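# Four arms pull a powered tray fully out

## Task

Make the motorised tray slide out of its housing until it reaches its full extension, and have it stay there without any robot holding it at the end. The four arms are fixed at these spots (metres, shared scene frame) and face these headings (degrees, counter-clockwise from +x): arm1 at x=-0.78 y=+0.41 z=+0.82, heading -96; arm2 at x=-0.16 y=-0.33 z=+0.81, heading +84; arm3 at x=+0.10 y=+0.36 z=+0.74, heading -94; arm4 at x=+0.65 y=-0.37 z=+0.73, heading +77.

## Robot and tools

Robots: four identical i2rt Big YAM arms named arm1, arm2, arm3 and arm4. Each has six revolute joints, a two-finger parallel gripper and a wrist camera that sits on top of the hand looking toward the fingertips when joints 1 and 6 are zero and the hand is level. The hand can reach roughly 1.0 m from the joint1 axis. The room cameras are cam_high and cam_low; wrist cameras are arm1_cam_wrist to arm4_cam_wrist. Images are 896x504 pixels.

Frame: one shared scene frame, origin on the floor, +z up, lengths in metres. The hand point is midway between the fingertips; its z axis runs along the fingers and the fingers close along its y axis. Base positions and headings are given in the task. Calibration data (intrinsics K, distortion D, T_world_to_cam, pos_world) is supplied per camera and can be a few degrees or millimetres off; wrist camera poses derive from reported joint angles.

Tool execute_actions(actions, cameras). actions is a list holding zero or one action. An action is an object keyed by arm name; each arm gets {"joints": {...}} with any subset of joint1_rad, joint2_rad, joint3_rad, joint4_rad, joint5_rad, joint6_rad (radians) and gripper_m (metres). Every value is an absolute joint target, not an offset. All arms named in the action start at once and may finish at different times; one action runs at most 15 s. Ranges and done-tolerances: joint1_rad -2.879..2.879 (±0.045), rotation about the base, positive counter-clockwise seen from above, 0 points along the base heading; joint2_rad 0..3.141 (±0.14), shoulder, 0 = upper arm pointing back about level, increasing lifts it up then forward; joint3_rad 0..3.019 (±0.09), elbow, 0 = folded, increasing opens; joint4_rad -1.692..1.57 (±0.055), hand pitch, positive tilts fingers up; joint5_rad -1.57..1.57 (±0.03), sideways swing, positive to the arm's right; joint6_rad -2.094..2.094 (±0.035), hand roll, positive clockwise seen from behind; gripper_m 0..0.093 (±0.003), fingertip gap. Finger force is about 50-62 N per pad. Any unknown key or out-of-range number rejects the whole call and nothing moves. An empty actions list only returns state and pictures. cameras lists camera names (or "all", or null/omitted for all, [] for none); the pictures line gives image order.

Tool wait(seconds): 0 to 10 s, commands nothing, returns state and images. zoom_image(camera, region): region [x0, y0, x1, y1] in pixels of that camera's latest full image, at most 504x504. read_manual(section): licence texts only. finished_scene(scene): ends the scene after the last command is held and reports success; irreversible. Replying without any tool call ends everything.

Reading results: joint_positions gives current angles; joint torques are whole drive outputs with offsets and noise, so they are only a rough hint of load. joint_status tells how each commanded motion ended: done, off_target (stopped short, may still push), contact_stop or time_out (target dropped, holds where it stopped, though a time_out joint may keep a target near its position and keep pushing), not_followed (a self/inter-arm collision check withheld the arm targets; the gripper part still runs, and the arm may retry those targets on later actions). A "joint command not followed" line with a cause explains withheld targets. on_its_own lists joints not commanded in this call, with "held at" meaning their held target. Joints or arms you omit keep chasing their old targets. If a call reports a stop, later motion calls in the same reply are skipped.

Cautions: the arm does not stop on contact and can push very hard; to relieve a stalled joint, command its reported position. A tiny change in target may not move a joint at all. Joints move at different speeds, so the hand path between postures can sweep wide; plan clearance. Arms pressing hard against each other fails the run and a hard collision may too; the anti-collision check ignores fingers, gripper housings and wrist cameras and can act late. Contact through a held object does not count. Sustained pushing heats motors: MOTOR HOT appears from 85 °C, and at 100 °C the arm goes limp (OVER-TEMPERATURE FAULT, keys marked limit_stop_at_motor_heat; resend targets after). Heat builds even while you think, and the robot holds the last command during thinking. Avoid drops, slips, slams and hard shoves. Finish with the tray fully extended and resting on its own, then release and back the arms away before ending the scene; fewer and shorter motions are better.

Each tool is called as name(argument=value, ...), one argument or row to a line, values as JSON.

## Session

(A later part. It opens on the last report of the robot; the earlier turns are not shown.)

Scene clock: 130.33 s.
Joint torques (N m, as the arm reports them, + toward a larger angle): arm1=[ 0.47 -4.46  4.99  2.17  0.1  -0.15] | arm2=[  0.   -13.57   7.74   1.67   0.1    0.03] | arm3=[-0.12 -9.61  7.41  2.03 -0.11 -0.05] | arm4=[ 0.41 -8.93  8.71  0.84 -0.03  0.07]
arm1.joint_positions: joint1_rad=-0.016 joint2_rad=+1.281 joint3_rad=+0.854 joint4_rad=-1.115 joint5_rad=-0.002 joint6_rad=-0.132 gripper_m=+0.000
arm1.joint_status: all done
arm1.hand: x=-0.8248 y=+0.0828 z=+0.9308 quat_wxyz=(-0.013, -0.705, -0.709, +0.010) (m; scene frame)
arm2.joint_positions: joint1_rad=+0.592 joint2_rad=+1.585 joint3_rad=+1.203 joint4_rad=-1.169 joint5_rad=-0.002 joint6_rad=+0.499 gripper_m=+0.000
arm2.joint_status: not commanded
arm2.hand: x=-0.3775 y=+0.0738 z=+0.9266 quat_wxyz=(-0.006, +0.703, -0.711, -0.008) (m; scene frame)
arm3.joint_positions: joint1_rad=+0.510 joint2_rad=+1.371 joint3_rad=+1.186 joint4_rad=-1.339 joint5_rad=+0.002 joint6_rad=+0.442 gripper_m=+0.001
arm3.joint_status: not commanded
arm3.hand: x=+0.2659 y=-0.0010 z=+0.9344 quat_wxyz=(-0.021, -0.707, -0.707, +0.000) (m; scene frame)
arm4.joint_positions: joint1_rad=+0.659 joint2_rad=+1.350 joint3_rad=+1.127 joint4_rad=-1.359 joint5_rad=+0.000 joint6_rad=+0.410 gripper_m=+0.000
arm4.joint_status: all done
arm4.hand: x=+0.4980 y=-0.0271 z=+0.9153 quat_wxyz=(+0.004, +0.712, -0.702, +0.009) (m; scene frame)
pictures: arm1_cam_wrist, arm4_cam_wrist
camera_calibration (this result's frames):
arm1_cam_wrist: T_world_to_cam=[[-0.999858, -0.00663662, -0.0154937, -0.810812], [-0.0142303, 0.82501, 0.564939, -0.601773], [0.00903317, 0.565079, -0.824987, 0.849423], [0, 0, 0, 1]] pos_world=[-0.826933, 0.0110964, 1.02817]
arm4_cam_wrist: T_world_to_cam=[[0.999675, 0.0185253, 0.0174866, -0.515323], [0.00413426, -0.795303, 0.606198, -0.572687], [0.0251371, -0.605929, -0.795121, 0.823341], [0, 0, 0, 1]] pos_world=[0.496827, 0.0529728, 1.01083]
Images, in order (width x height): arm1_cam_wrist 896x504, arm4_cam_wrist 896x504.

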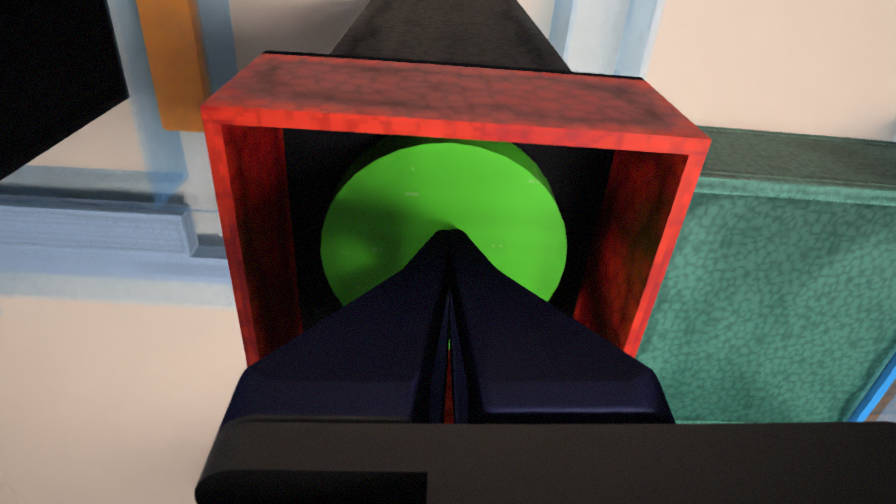

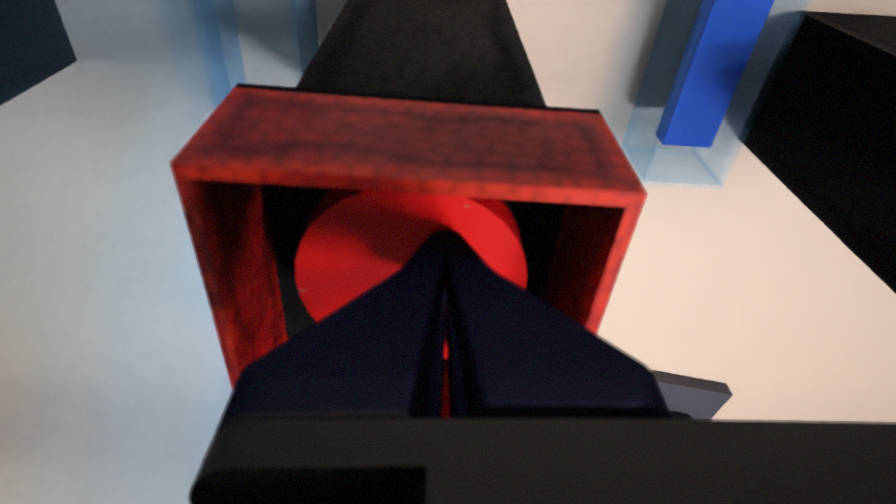

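Both pressing their final buttons since ~130.3 s. Now I wait for green and red to clear.

wait(
  seconds=10,
)

wait(
  seconds=6,
)

zoom_image(
  camera="cam_high",
  region=[320, 270, 460, 345],
)

zoom_image(
  camera="cam_low",
  region=[130, 280, 390, 380],
)

Scene clock: 140.47 s.
Joint torques (N m, as the arm reports them, + toward a larger angle): arm1=[ 0.58 -4.33  4.94  2.19  0.1  -0.15] | arm2=[  0.15 -13.11   7.83   1.67   0.07  -0.02] | arm3=[-0.09 -9.61  7.42  2.01 -0.11 -0.04] | arm4=[ 0.38 -9.14  8.74  0.77 -0.02  0.07]
arm1.joint_positions: joint1_rad=-0.016 joint2_rad=+1.281 joint3_rad=+0.854 joint4_rad=-1.115 joint5_rad=-0.002 joint6_rad=-0.132 gripper_m=+0.000
arm1.joint_status: all done
arm1.hand: x=-0.8248 y=+0.0828 z=+0.9308 quat_wxyz=(-0.013, -0.705, -0.709, +0.010) (m; scene frame)
arm2.joint_positions: joint1_rad=+0.592 joint2_rad=+1.585 joint3_rad=+1.203 joint4_rad=-1.169 joint5_rad=-0.002 joint6_rad=+0.499 gripper_m=+0.000
arm2.joint_status: not commanded
arm2.hand: x=-0.3775 y=+0.0738 z=+0.9266 quat_wxyz=(-0.006, +0.703, -0.711, -0.008) (m; scene frame)
arm3.joint_positions: joint1_rad=+0.510 joint2_rad=+1.371 joint3_rad=+1.186 joint4_rad=-1.339 joint5_rad=+0.002 joint6_rad=+0.442 gripper_m=+0.001
arm3.joint_status: not commanded
arm3.hand: x=+0.2659 y=-0.0010 z=+0.9344 quat_wxyz=(-0.021, -0.707, -0.707, +0.000) (m; scene frame)
arm4.joint_positions: joint1_rad=+0.659 joint2_rad=+1.350 joint3_rad=+1.127 joint4_rad=-1.359 joint5_rad=+0.000 joint6_rad=+0.410 gripper_m=+0.000
arm4.joint_status: all done
arm4.hand: x=+0.4980 y=-0.0271 z=+0.9153 quat_wxyz=(+0.004, +0.712, -0.702, +0.009) (m; scene frame)
wait: 10.00 s; at rest by 0.13 s
pictures: arm1_cam_wrist, arm2_cam_wrist, arm3_cam_wrist, arm4_cam_wrist, cam_high, cam_low
camera_calibration (this result's frames):
arm1_cam_wrist: T_world_to_cam=[[-0.999858, -0.00663662, -0.0154937, -0.810812], [-0.0142303, 0.82501, 0.564939, -0.601773], [0.00903317, 0.565079, -0.824987, 0.849423], [0, 0, 0, 1]] pos_world=[-0.826933, 0.0110964, 1.02817]
arm2_cam_wrist: T_world_to_cam=[[0.999937, -0.00303346, 0.0107911, 0.365721], [-0.00869779, -0.817238, 0.576235, -0.472622], [0.00707088, -0.576293, -0.817213, 0.930069], [0, 0, 0, 1]] pos_world=[-0.376385, 0.150856, 1.02846]
arm3_cam_wrist: T_world_to_cam=[[-0.999475, 0.0019648, -0.0323292, 0.292742], [-0.0166902, 0.824185, 0.566075, -0.522625], [0.0277575, 0.566317, -0.82372, 0.890614], [0, 0, 0, 1]] pos_world=[0.259144, -0.0742055, 1.03893]
arm4_cam_wrist: T_world_to_cam=[[0.999675, 0.0185253, 0.0174866, -0.515323], [0.00413426, -0.795303, 0.606198, -0.572687], [0.0251371, -0.605929, -0.795121, 0.823341], [0, 0, 0, 1]] pos_world=[0.496827, 0.0529728, 1.01083]
Images, in order (width x height): arm1_cam_wrist 896x504, arm2_cam_wrist 896x504, arm3_cam_wrist 896x504, arm4_cam_wrist 896x504, cam_high 896x504, cam_low 896x504.

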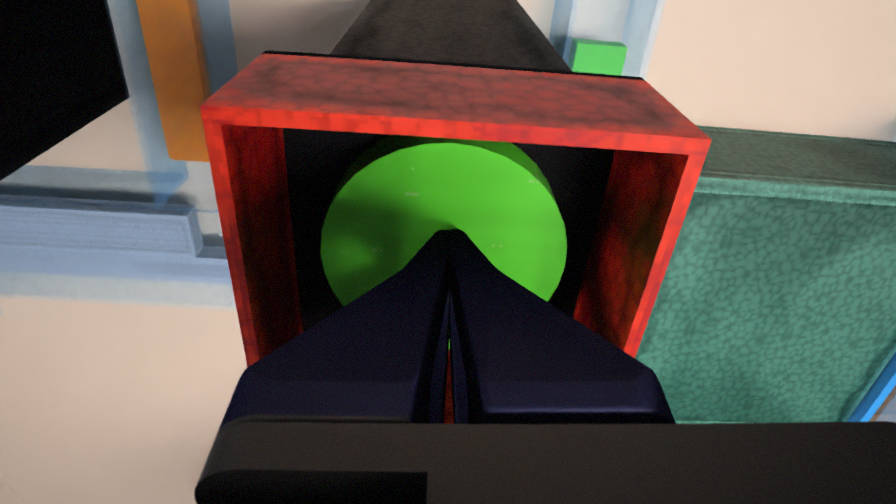

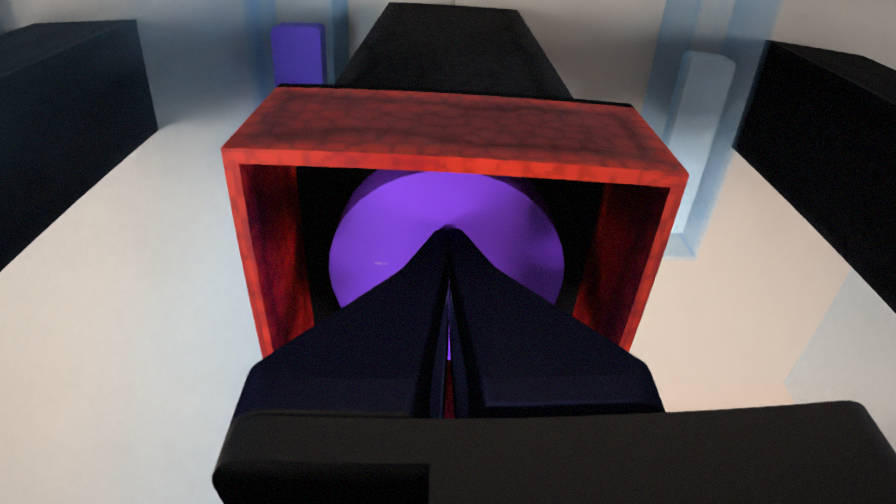

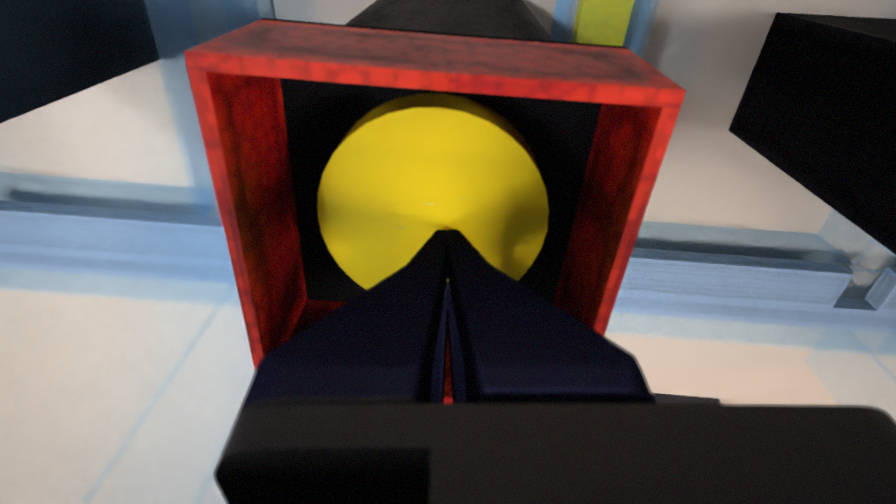

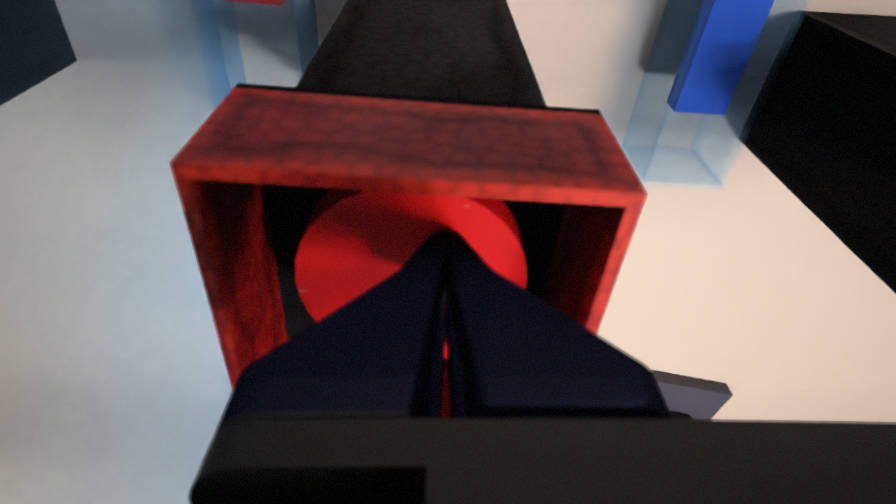

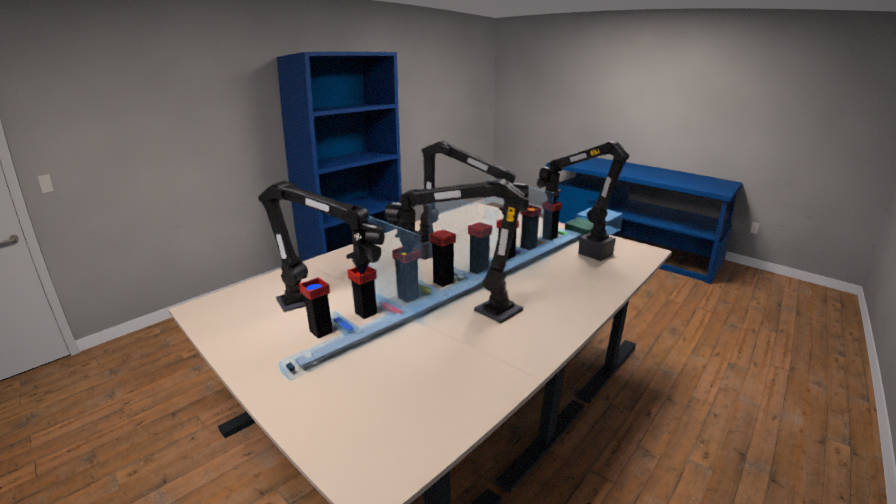

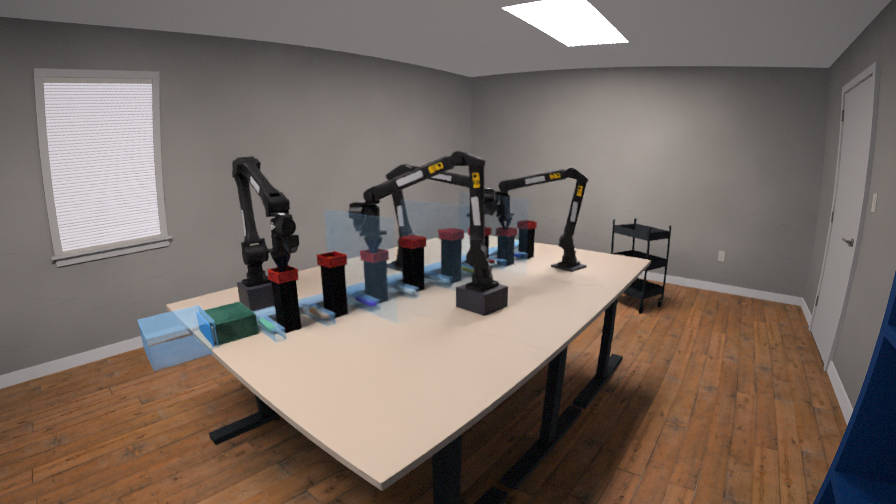

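Scene clock: 146.47 s.
Joint torques (N m, as the arm reports them, + toward a larger angle): arm1=[ 0.47 -4.47  4.98  2.21  0.11 -0.15] | arm2=[ -0.08 -13.39   7.81   1.6    0.08  -0.04] | arm3=[-0.07 -9.68  7.43  2.03 -0.12 -0.05] | arm4=[ 0.34 -9.13  8.73  0.77 -0.02  0.07]
arm1.joint_positions: joint1_rad=-0.016 joint2_rad=+1.281 joint3_rad=+0.854 joint4_rad=-1.115 joint5_rad=-0.002 joint6_rad=-0.132 gripper_m=+0.000
arm1.joint_status: all done
arm1.hand: x=-0.8248 y=+0.0828 z=+0.9308 quat_wxyz=(-0.013, -0.705, -0.709, +0.010) (m; scene frame)
arm2.joint_positions: joint1_rad=+0.592 joint2_rad=+1.585 joint3_rad=+1.203 joint4_rad=-1.169 joint5_rad=-0.002 joint6_rad=+0.499 gripper_m=+0.000
arm2.joint_status: not commanded
arm2.hand: x=-0.3775 y=+0.0738 z=+0.9266 quat_wxyz=(-0.006, +0.703, -0.711, -0.008) (m; scene frame)
arm3.joint_positions: joint1_rad=+0.510 joint2_rad=+1.371 joint3_rad=+1.186 joint4_rad=-1.339 joint5_rad=+0.002 joint6_rad=+0.442 gripper_m=+0.001
arm3.joint_status: not commanded
arm3.hand: x=+0.2659 y=-0.0010 z=+0.9344 quat_wxyz=(-0.021, -0.707, -0.707, +0.000) (m; scene frame)
arm4.joint_positions: joint1_rad=+0.659 joint2_rad=+1.350 joint3_rad=+1.127 joint4_rad=-1.359 joint5_rad=+0.000 joint6_rad=+0.410 gripper_m=+0.000
arm4.joint_status: all done
arm4.hand: x=+0.4980 y=-0.0271 z=+0.9153 quat_wxyz=(+0.004, +0.712, -0.702, +0.009) (m; scene frame)
wait: 6.00 s; at rest by 0.27 s
pictures: arm1_cam_wrist, arm2_cam_wrist, arm3_cam_wrist, arm4_cam_wrist, cam_high, cam_low
camera_calibration (this result's frames):
arm1_cam_wrist: T_world_to_cam=[[-0.999858, -0.00663662, -0.0154937, -0.810812], [-0.0142303, 0.82501, 0.564939, -0.601773], [0.00903317, 0.565079, -0.824987, 0.849423], [0, 0, 0, 1]] pos_world=[-0.826933, 0.0110964, 1.02817]
arm2_cam_wrist: T_world_to_cam=[[0.999937, -0.00303346, 0.0107911, 0.365721], [-0.00869779, -0.817238, 0.576235, -0.472622], [0.00707088, -0.576293, -0.817213, 0.930069], [0, 0, 0, 1]] pos_world=[-0.376385, 0.150856, 1.02846]
arm3_cam_wrist: T_world_to_cam=[[-0.999475, 0.0019648, -0.0323292, 0.292742], [-0.0166902, 0.824185, 0.566075, -0.522625], [0.0277575, 0.566317, -0.82372, 0.890614], [0, 0, 0, 1]] pos_world=[0.259144, -0.0742055, 1.03893]
arm4_cam_wrist: T_world_to_cam=[[0.999675, 0.0185253, 0.0174866, -0.515323], [0.00413426, -0.795303, 0.606198, -0.572687], [0.0251371, -0.605929, -0.795121, 0.823341], [0, 0, 0, 1]] pos_world=[0.496827, 0.0529728, 1.01083]
Images, in order (width x height): arm1_cam_wrist 896x504, arm2_cam_wrist 896x504, arm3_cam_wrist 896x504, arm4_cam_wrist 896x504, cam_high 896x504, cam_low 896x504.

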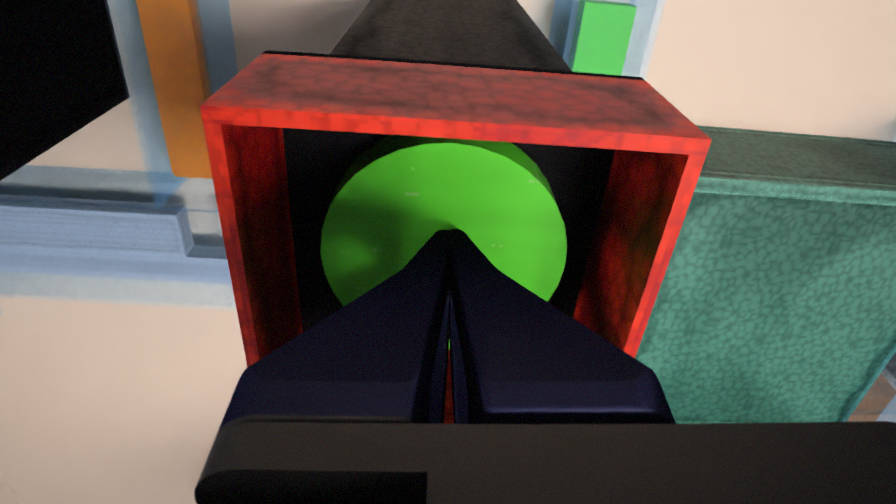

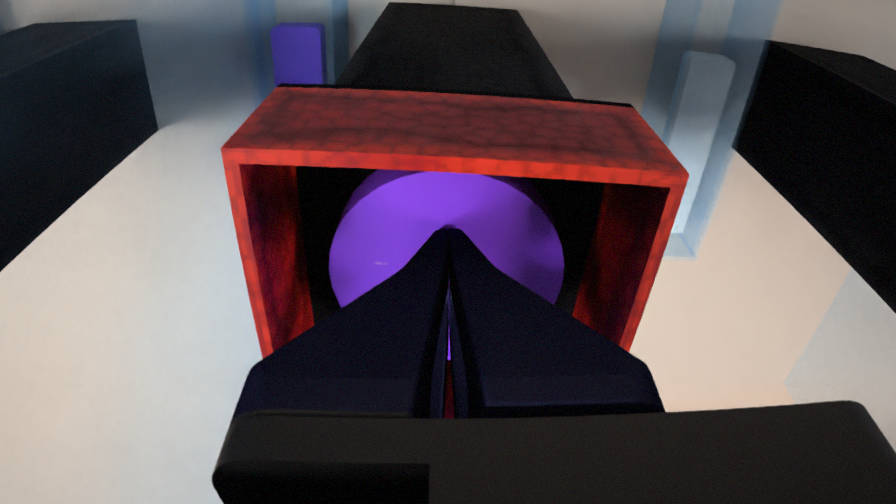

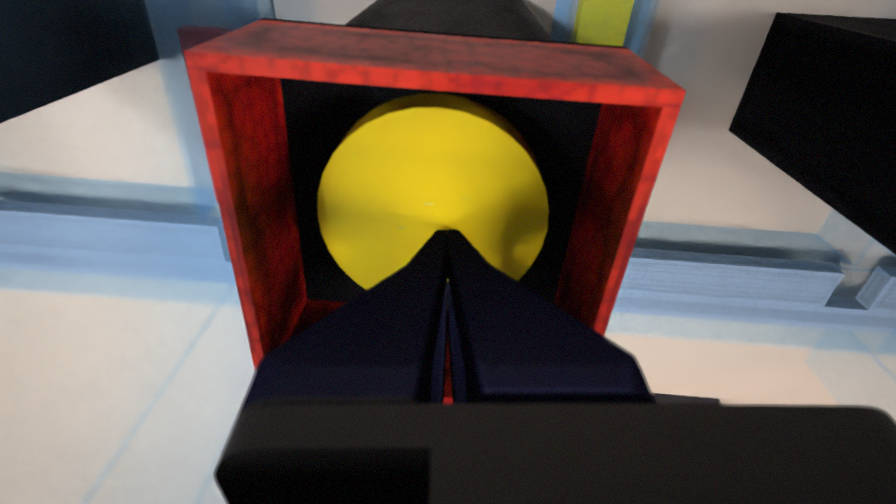

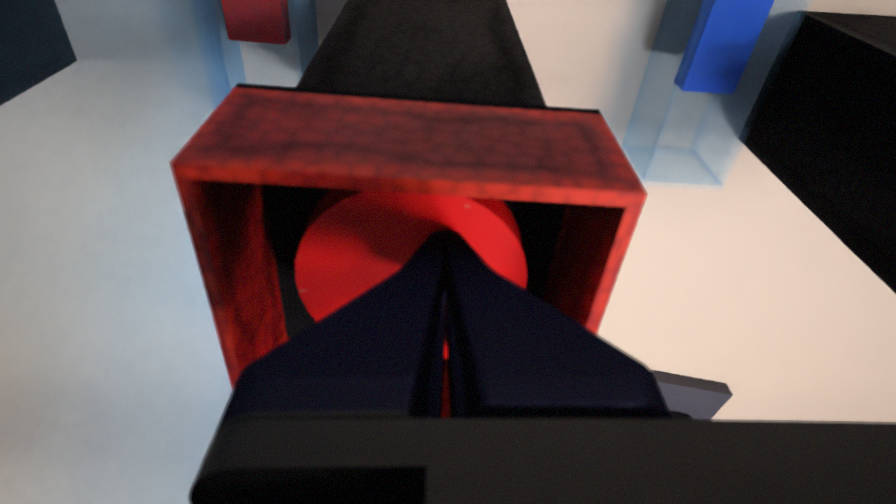

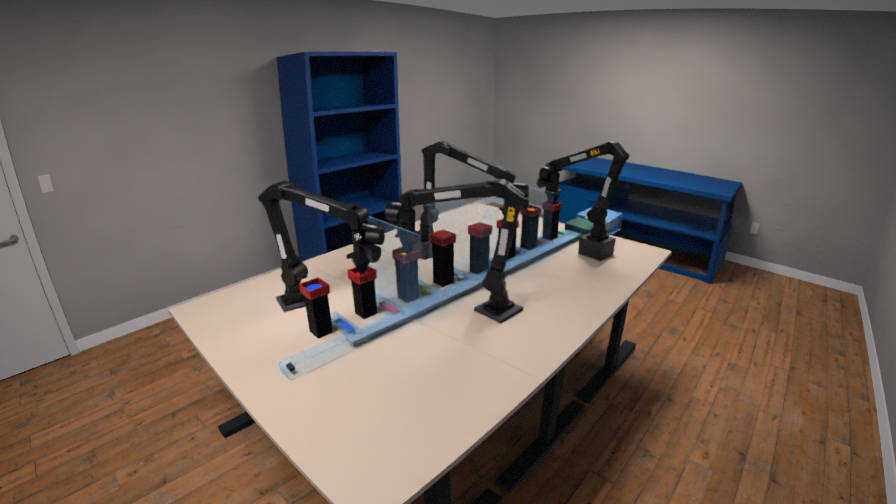

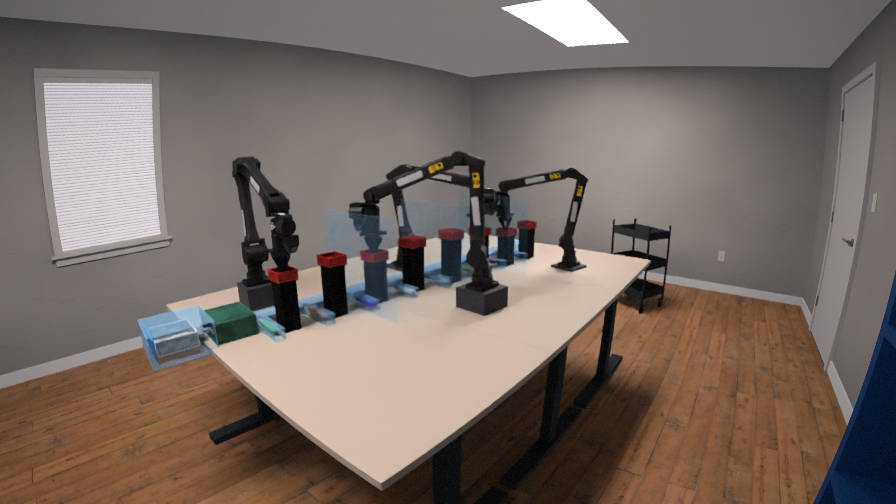

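Region (320, 270, 460, 345) of cam_high's 896x504 image, scaled by 3.600, with more detail than that image has; it fills the top 270 rows of this view, and the rest is white.

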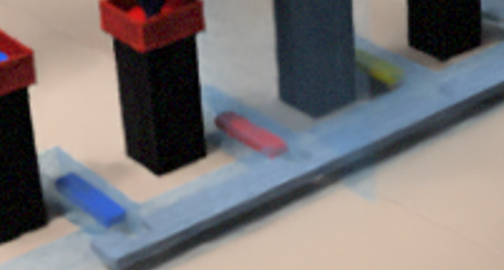

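Region (130, 280, 390, 380) of cam_low's 896x504 image, scaled by 1.938, with more detail than that image has; it fills the top 194 rows of this view, and the rest is white.

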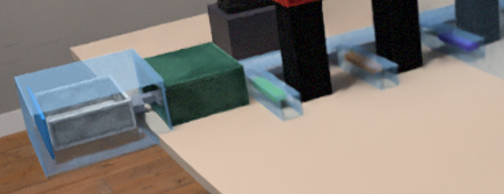

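execute_actions(
  actions=[],
  cameras=["cam_high", "cam_low"],
)

Scene clock: 146.83 s.
Joint torques (N m, as the arm reports them, + toward a larger angle): arm1=[ 0.58 -4.35  4.96  2.17  0.11 -0.15] | arm2=[ -0.18 -12.81   7.8    1.66   0.09   0.  ] | arm3=[-0.11 -9.63  7.4   2.03 -0.1  -0.05] | arm4=[ 0.41 -9.09  8.74  0.76 -0.02  0.07]
arm1.joint_positions: joint1_rad=-0.016 joint2_rad=+1.281 joint3_rad=+0.854 joint4_rad=-1.115 joint5_rad=-0.002 joint6_rad=-0.132 gripper_m=+0.000
arm1.joint_status: all done
arm1.hand: x=-0.8248 y=+0.0828 z=+0.9308 quat_wxyz=(-0.013, -0.705, -0.709, +0.010) (m; scene frame)
arm2.joint_positions: joint1_rad=+0.592 joint2_rad=+1.585 joint3_rad=+1.203 joint4_rad=-1.169 joint5_rad=-0.002 joint6_rad=+0.499 gripper_m=+0.000
arm2.joint_status: not commanded
arm2.hand: x=-0.3775 y=+0.0738 z=+0.9266 quat_wxyz=(-0.006, +0.703, -0.711, -0.008) (m; scene frame)
arm3.joint_positions: joint1_rad=+0.510 joint2_rad=+1.371 joint3_rad=+1.186 joint4_rad=-1.339 joint5_rad=+0.002 joint6_rad=+0.442 gripper_m=+0.001
arm3.joint_status: not commanded
arm3.hand: x=+0.2659 y=-0.0010 z=+0.9344 quat_wxyz=(-0.021, -0.707, -0.707, +0.000) (m; scene frame)
arm4.joint_positions: joint1_rad=+0.659 joint2_rad=+1.350 joint3_rad=+1.127 joint4_rad=-1.359 joint5_rad=+0.000 joint6_rad=+0.410 gripper_m=+0.000
arm4.joint_status: all done
arm4.hand: x=+0.4980 y=-0.0271 z=+0.9153 quat_wxyz=(+0.004, +0.712, -0.702, +0.009) (m; scene frame)
pictures: cam_high, cam_low
Images, in order (width x height): cam_high 896x504, cam_low 896x504.

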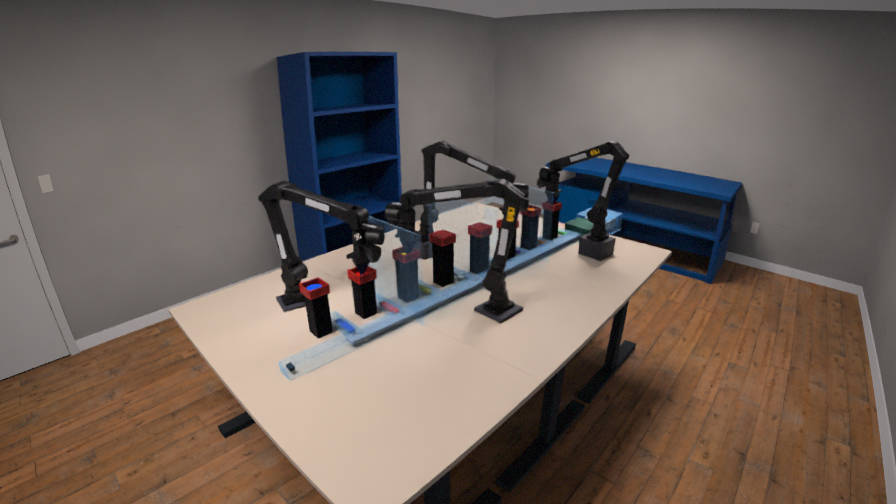

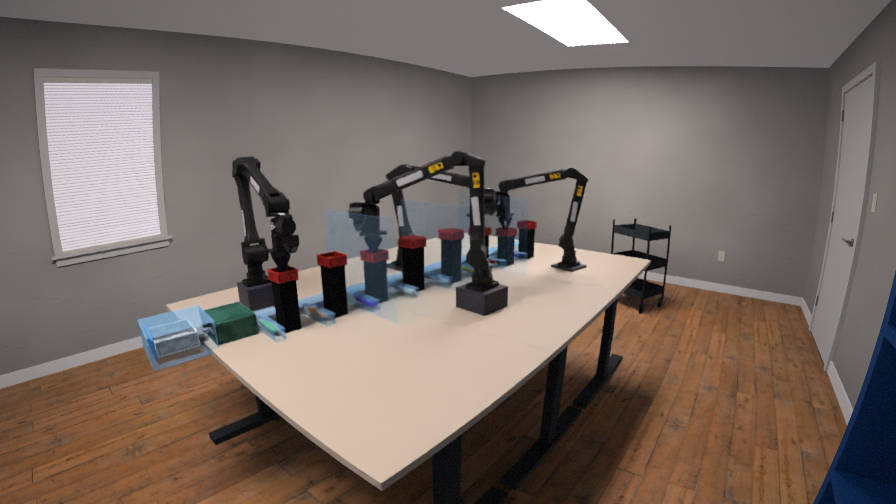

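zoom_image(
  camera="cam_low",
  region=[120, 280, 400, 380],
)

Region (120, 280, 400, 380) of cam_low's 896x504 image, scaled by 1.800, with more detail than that image has; it fills the top 180 rows of this view, and the rest is white.

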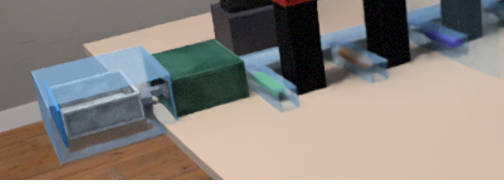

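execute_actions(
  actions=[
    {"arm1": {"joints": {"joint2_rad": 1.2427, "joint3_rad": 1.02, "joint4_rad": -1.3193}}, "arm2": {"joints": {"joint2_rad": 1.5774, "joint3_rad": 1.39, "joint4_rad": -1.3521}}, "arm3": {"joints": {"joint2_rad": 1.3676, "joint3_rad": 1.335, "joint4_rad": -1.5204}}, "arm4": {"joints": {"joint2_rad": 1.3303, "joint3_rad": 1.34, "joint4_rad": -1.5481}}},
  ],
  cameras=["cam_high", "cam_low"],
)

Scene clock: 148.00 s.
Joint torques (N m, as the arm reports them, + toward a larger angle): arm1=[ 0.61 -7.03 10.07  0.4   0.1  -0.15] | arm2=[  0.09 -17.16  12.19  -0.57   0.07   0.  ] | arm3=[ -0.15 -12.82  13.58  -0.04  -0.11  -0.04] | arm4=[  0.4  -11.05  13.91  -0.55  -0.02   0.07]
arm1.joint_positions: joint1_rad=-0.016 joint2_rad=+1.251 joint3_rad=+0.976 joint4_rad=-1.310 joint5_rad=-0.002 joint6_rad=-0.132 gripper_m=+0.000
arm1.joint_status: all done
arm1.hand: x=-0.8249 y=+0.0850 z=+0.9837 quat_wxyz=(+0.000, -0.705, -0.709, -0.007) (m; scene frame)
arm2.joint_positions: joint1_rad=+0.592 joint2_rad=+1.581 joint3_rad=+1.359 joint4_rad=-1.337 joint5_rad=-0.002 joint6_rad=+0.499 gripper_m=+0.000
arm2.joint_status: all done
arm2.hand: x=-0.3848 y=+0.0865 z=+0.9847 quat_wxyz=(-0.005, +0.703, -0.711, -0.003) (m; scene frame)
arm3.joint_positions: joint1_rad=+0.510 joint2_rad=+1.368 joint3_rad=+1.296 joint4_rad=-1.508 joint5_rad=+0.002 joint6_rad=+0.442 gripper_m=+0.001
arm3.joint_status: all done
arm3.hand: x=+0.2614 y=+0.0070 z=+0.9771 quat_wxyz=(+0.006, -0.707, -0.707, -0.009) (m; scene frame)
arm4.joint_positions: joint1_rad=+0.659 joint2_rad=+1.342 joint3_rad=+1.288 joint4_rad=-1.535 joint5_rad=+0.000 joint6_rad=+0.410 gripper_m=+0.000
arm4.joint_status: all done
arm4.hand: x=+0.4962 y=-0.0231 z=+0.9784 quat_wxyz=(+0.006, +0.712, -0.702, +0.013) (m; scene frame)
pictures: cam_high, cam_low
Images, in order (width x height): cam_high 896x504, cam_low 896x504.

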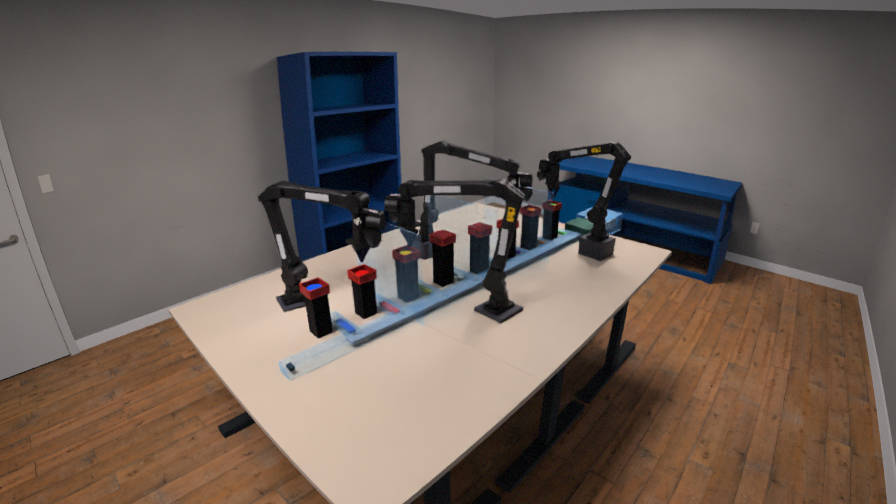

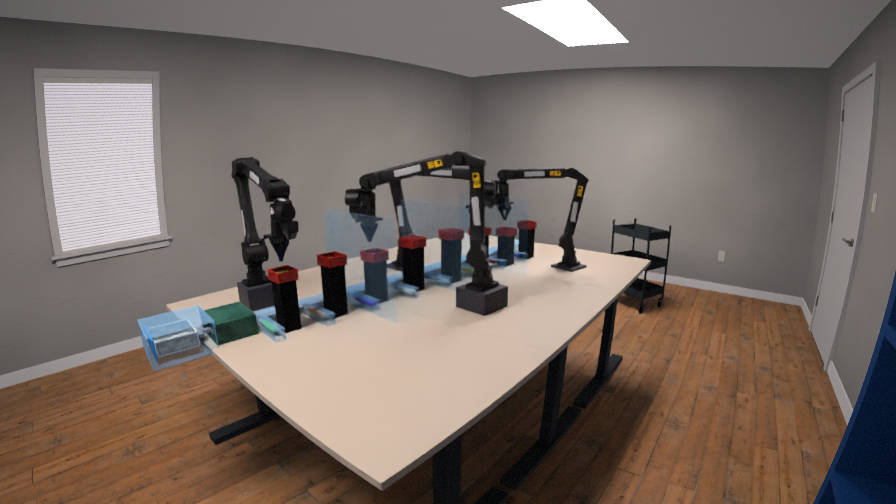

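wait(
  seconds=5,
)

Scene clock: 153.03 s.
Joint torques (N m, as the arm reports them, + toward a larger angle): arm1=[ 0.44 -6.68 10.01  0.42  0.12 -0.15] | arm2=[  0.16 -16.79  12.    -0.5    0.08   0.  ] | arm3=[ -0.1  -12.82  13.62  -0.05  -0.11  -0.05] | arm4=[  0.39 -11.15  13.91  -0.54  -0.02   0.07]
arm1.joint_positions: joint1_rad=-0.016 joint2_rad=+1.251 joint3_rad=+0.976 joint4_rad=-1.310 joint5_rad=-0.002 joint6_rad=-0.132 gripper_m=+0.000
arm1.joint_status: all done
arm1.hand: x=-0.8249 y=+0.0850 z=+0.9837 quat_wxyz=(+0.000, -0.705, -0.709, -0.007) (m; scene frame)
arm2.joint_positions: joint1_rad=+0.592 joint2_rad=+1.581 joint3_rad=+1.359 joint4_rad=-1.337 joint5_rad=-0.002 joint6_rad=+0.499 gripper_m=+0.000
arm2.joint_status: all done
arm2.hand: x=-0.3848 y=+0.0865 z=+0.9847 quat_wxyz=(-0.005, +0.703, -0.711, -0.003) (m; scene frame)
arm3.joint_positions: joint1_rad=+0.510 joint2_rad=+1.368 joint3_rad=+1.296 joint4_rad=-1.508 joint5_rad=+0.002 joint6_rad=+0.442 gripper_m=+0.001
arm3.joint_status: all done
arm3.hand: x=+0.2614 y=+0.0070 z=+0.9771 quat_wxyz=(+0.006, -0.707, -0.707, -0.009) (m; scene frame)
arm4.joint_positions: joint1_rad=+0.659 joint2_rad=+1.342 joint3_rad=+1.288 joint4_rad=-1.535 joint5_rad=+0.000 joint6_rad=+0.410 gripper_m=+0.000
arm4.joint_status: all done
arm4.hand: x=+0.4962 y=-0.0231 z=+0.9784 quat_wxyz=(+0.006, +0.712, -0.702, +0.013) (m; scene frame)
wait: 5.00 s; at rest by 0.23 s
pictures: arm1_cam_wrist, arm2_cam_wrist, arm3_cam_wrist, arm4_cam_wrist, cam_high, cam_low
camera_calibration (this result's frames):
arm1_cam_wrist: T_world_to_cam=[[-0.999756, -0.00616384, -0.0211982, -0.80443], [-0.0176465, 0.800102, 0.599605, -0.668257], [0.0132648, 0.599833, -0.800016, 0.867782], [0, 0, 0, 1]] pos_world=[-0.827537, 0.00919115, 1.07788]
arm2_cam_wrist: T_world_to_cam=[[0.999881, -0.00301243, 0.0151157, 0.368202], [-0.0112582, -0.812553, 0.582778, -0.503646], [0.0105267, -0.582879, -0.812491, 0.982184], [0, 0, 0, 1]] pos_world=[-0.384168, 0.164364, 1.08596]
arm3_cam_wrist: T_world_to_cam=[[-0.999964, 0.00212815, -0.00827134, 0.266253], [-0.00333309, 0.794425, 0.607354, -0.597017], [0.00786349, 0.607359, -0.794389, 0.897668], [0, 0, 0, 1]] pos_world=[0.257195, -0.0714888, 1.0779]
arm4_cam_wrist: T_world_to_cam=[[0.999606, 0.0186839, 0.0209538, -0.518056], [0.0019339, -0.790432, 0.612547, -0.612733], [0.0280073, -0.612265, -0.790156, 0.869633], [0, 0, 0, 1]] pos_world=[0.494681, 0.0578011, 1.07333]
Images, in order (width x height): arm1_cam_wrist 896x504, arm2_cam_wrist 896x504, arm3_cam_wrist 896x504, arm4_cam_wrist 896x504, cam_high 896x504, cam_low 896x504.

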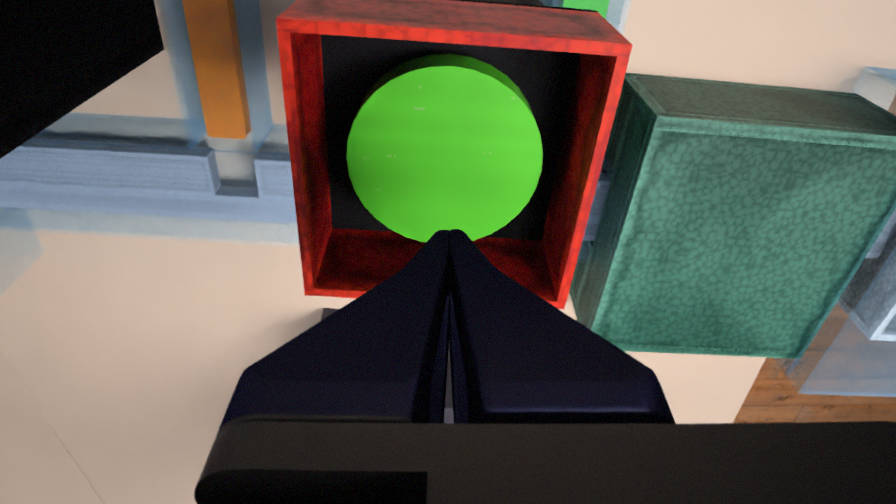

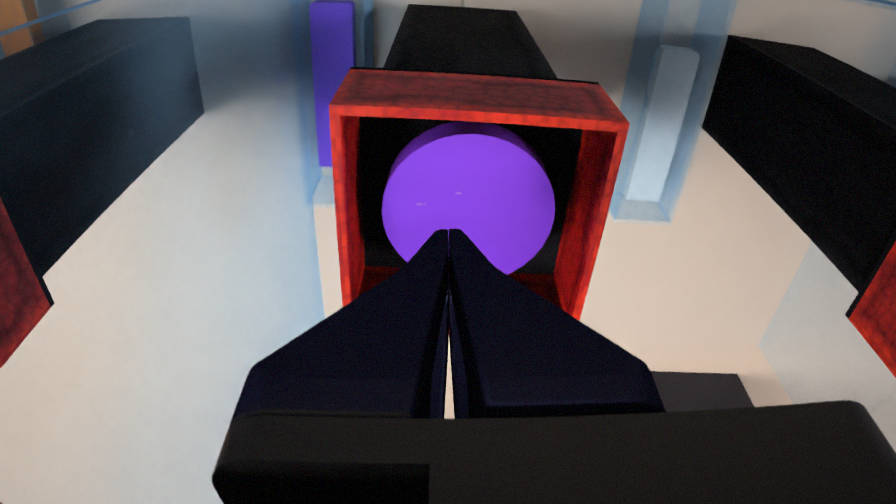

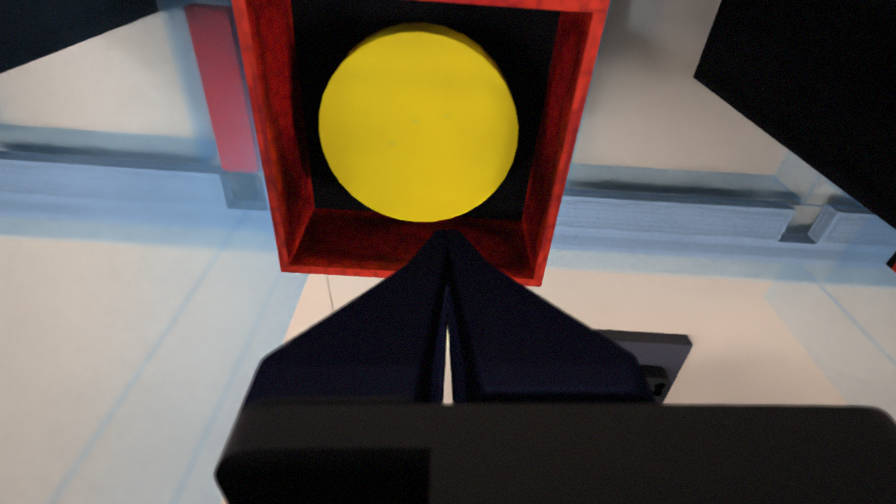

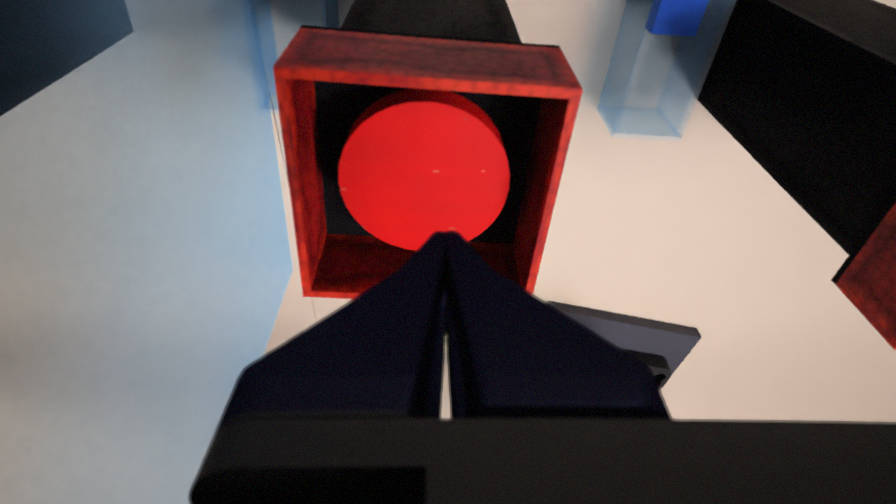

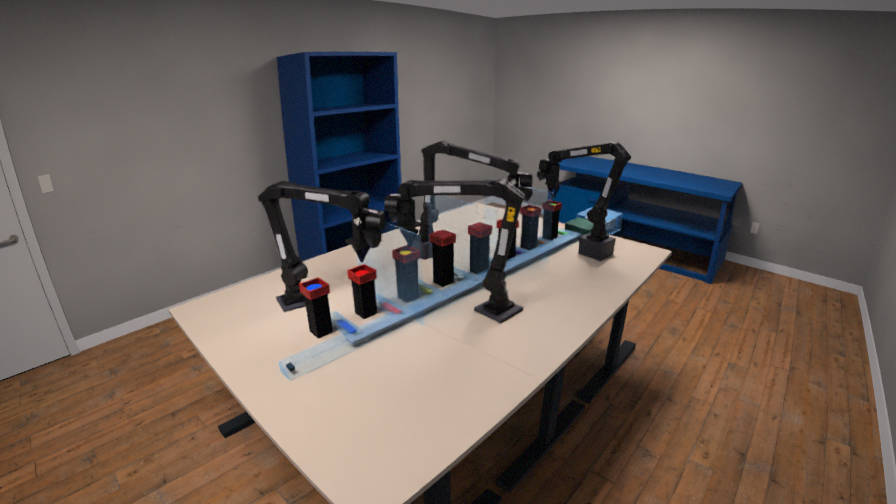

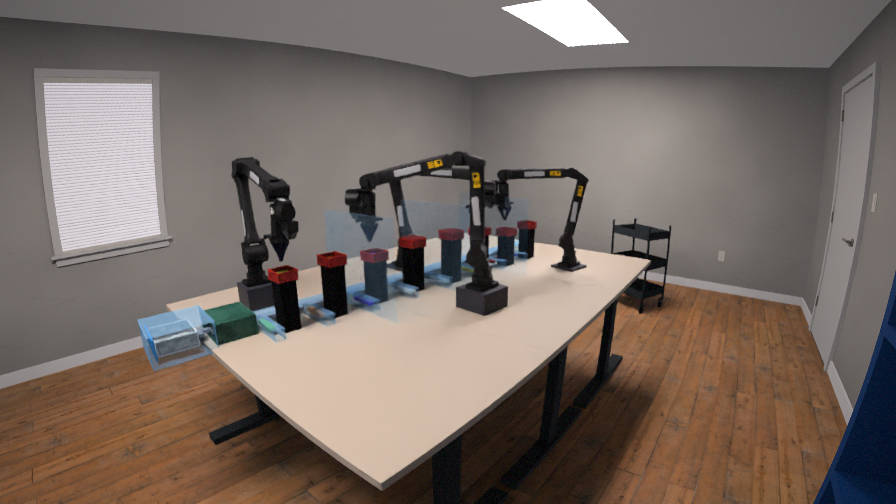

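zoom_image(
  camera="cam_low",
  region=[120, 280, 400, 380],
)

Region (120, 280, 400, 380) of cam_low's 896x504 image, scaled by 1.800, with more detail than that image has; it fills the top 180 rows of this view, and the rest is white.

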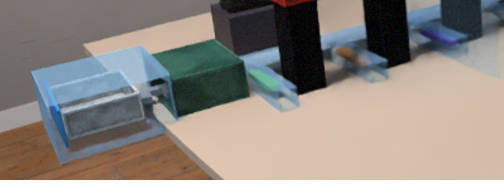

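The tray stays fully out with all arms lifted clear. Finishing the scene.

finished_scene(
  scene=2,
)

The scene is finished: the task was done.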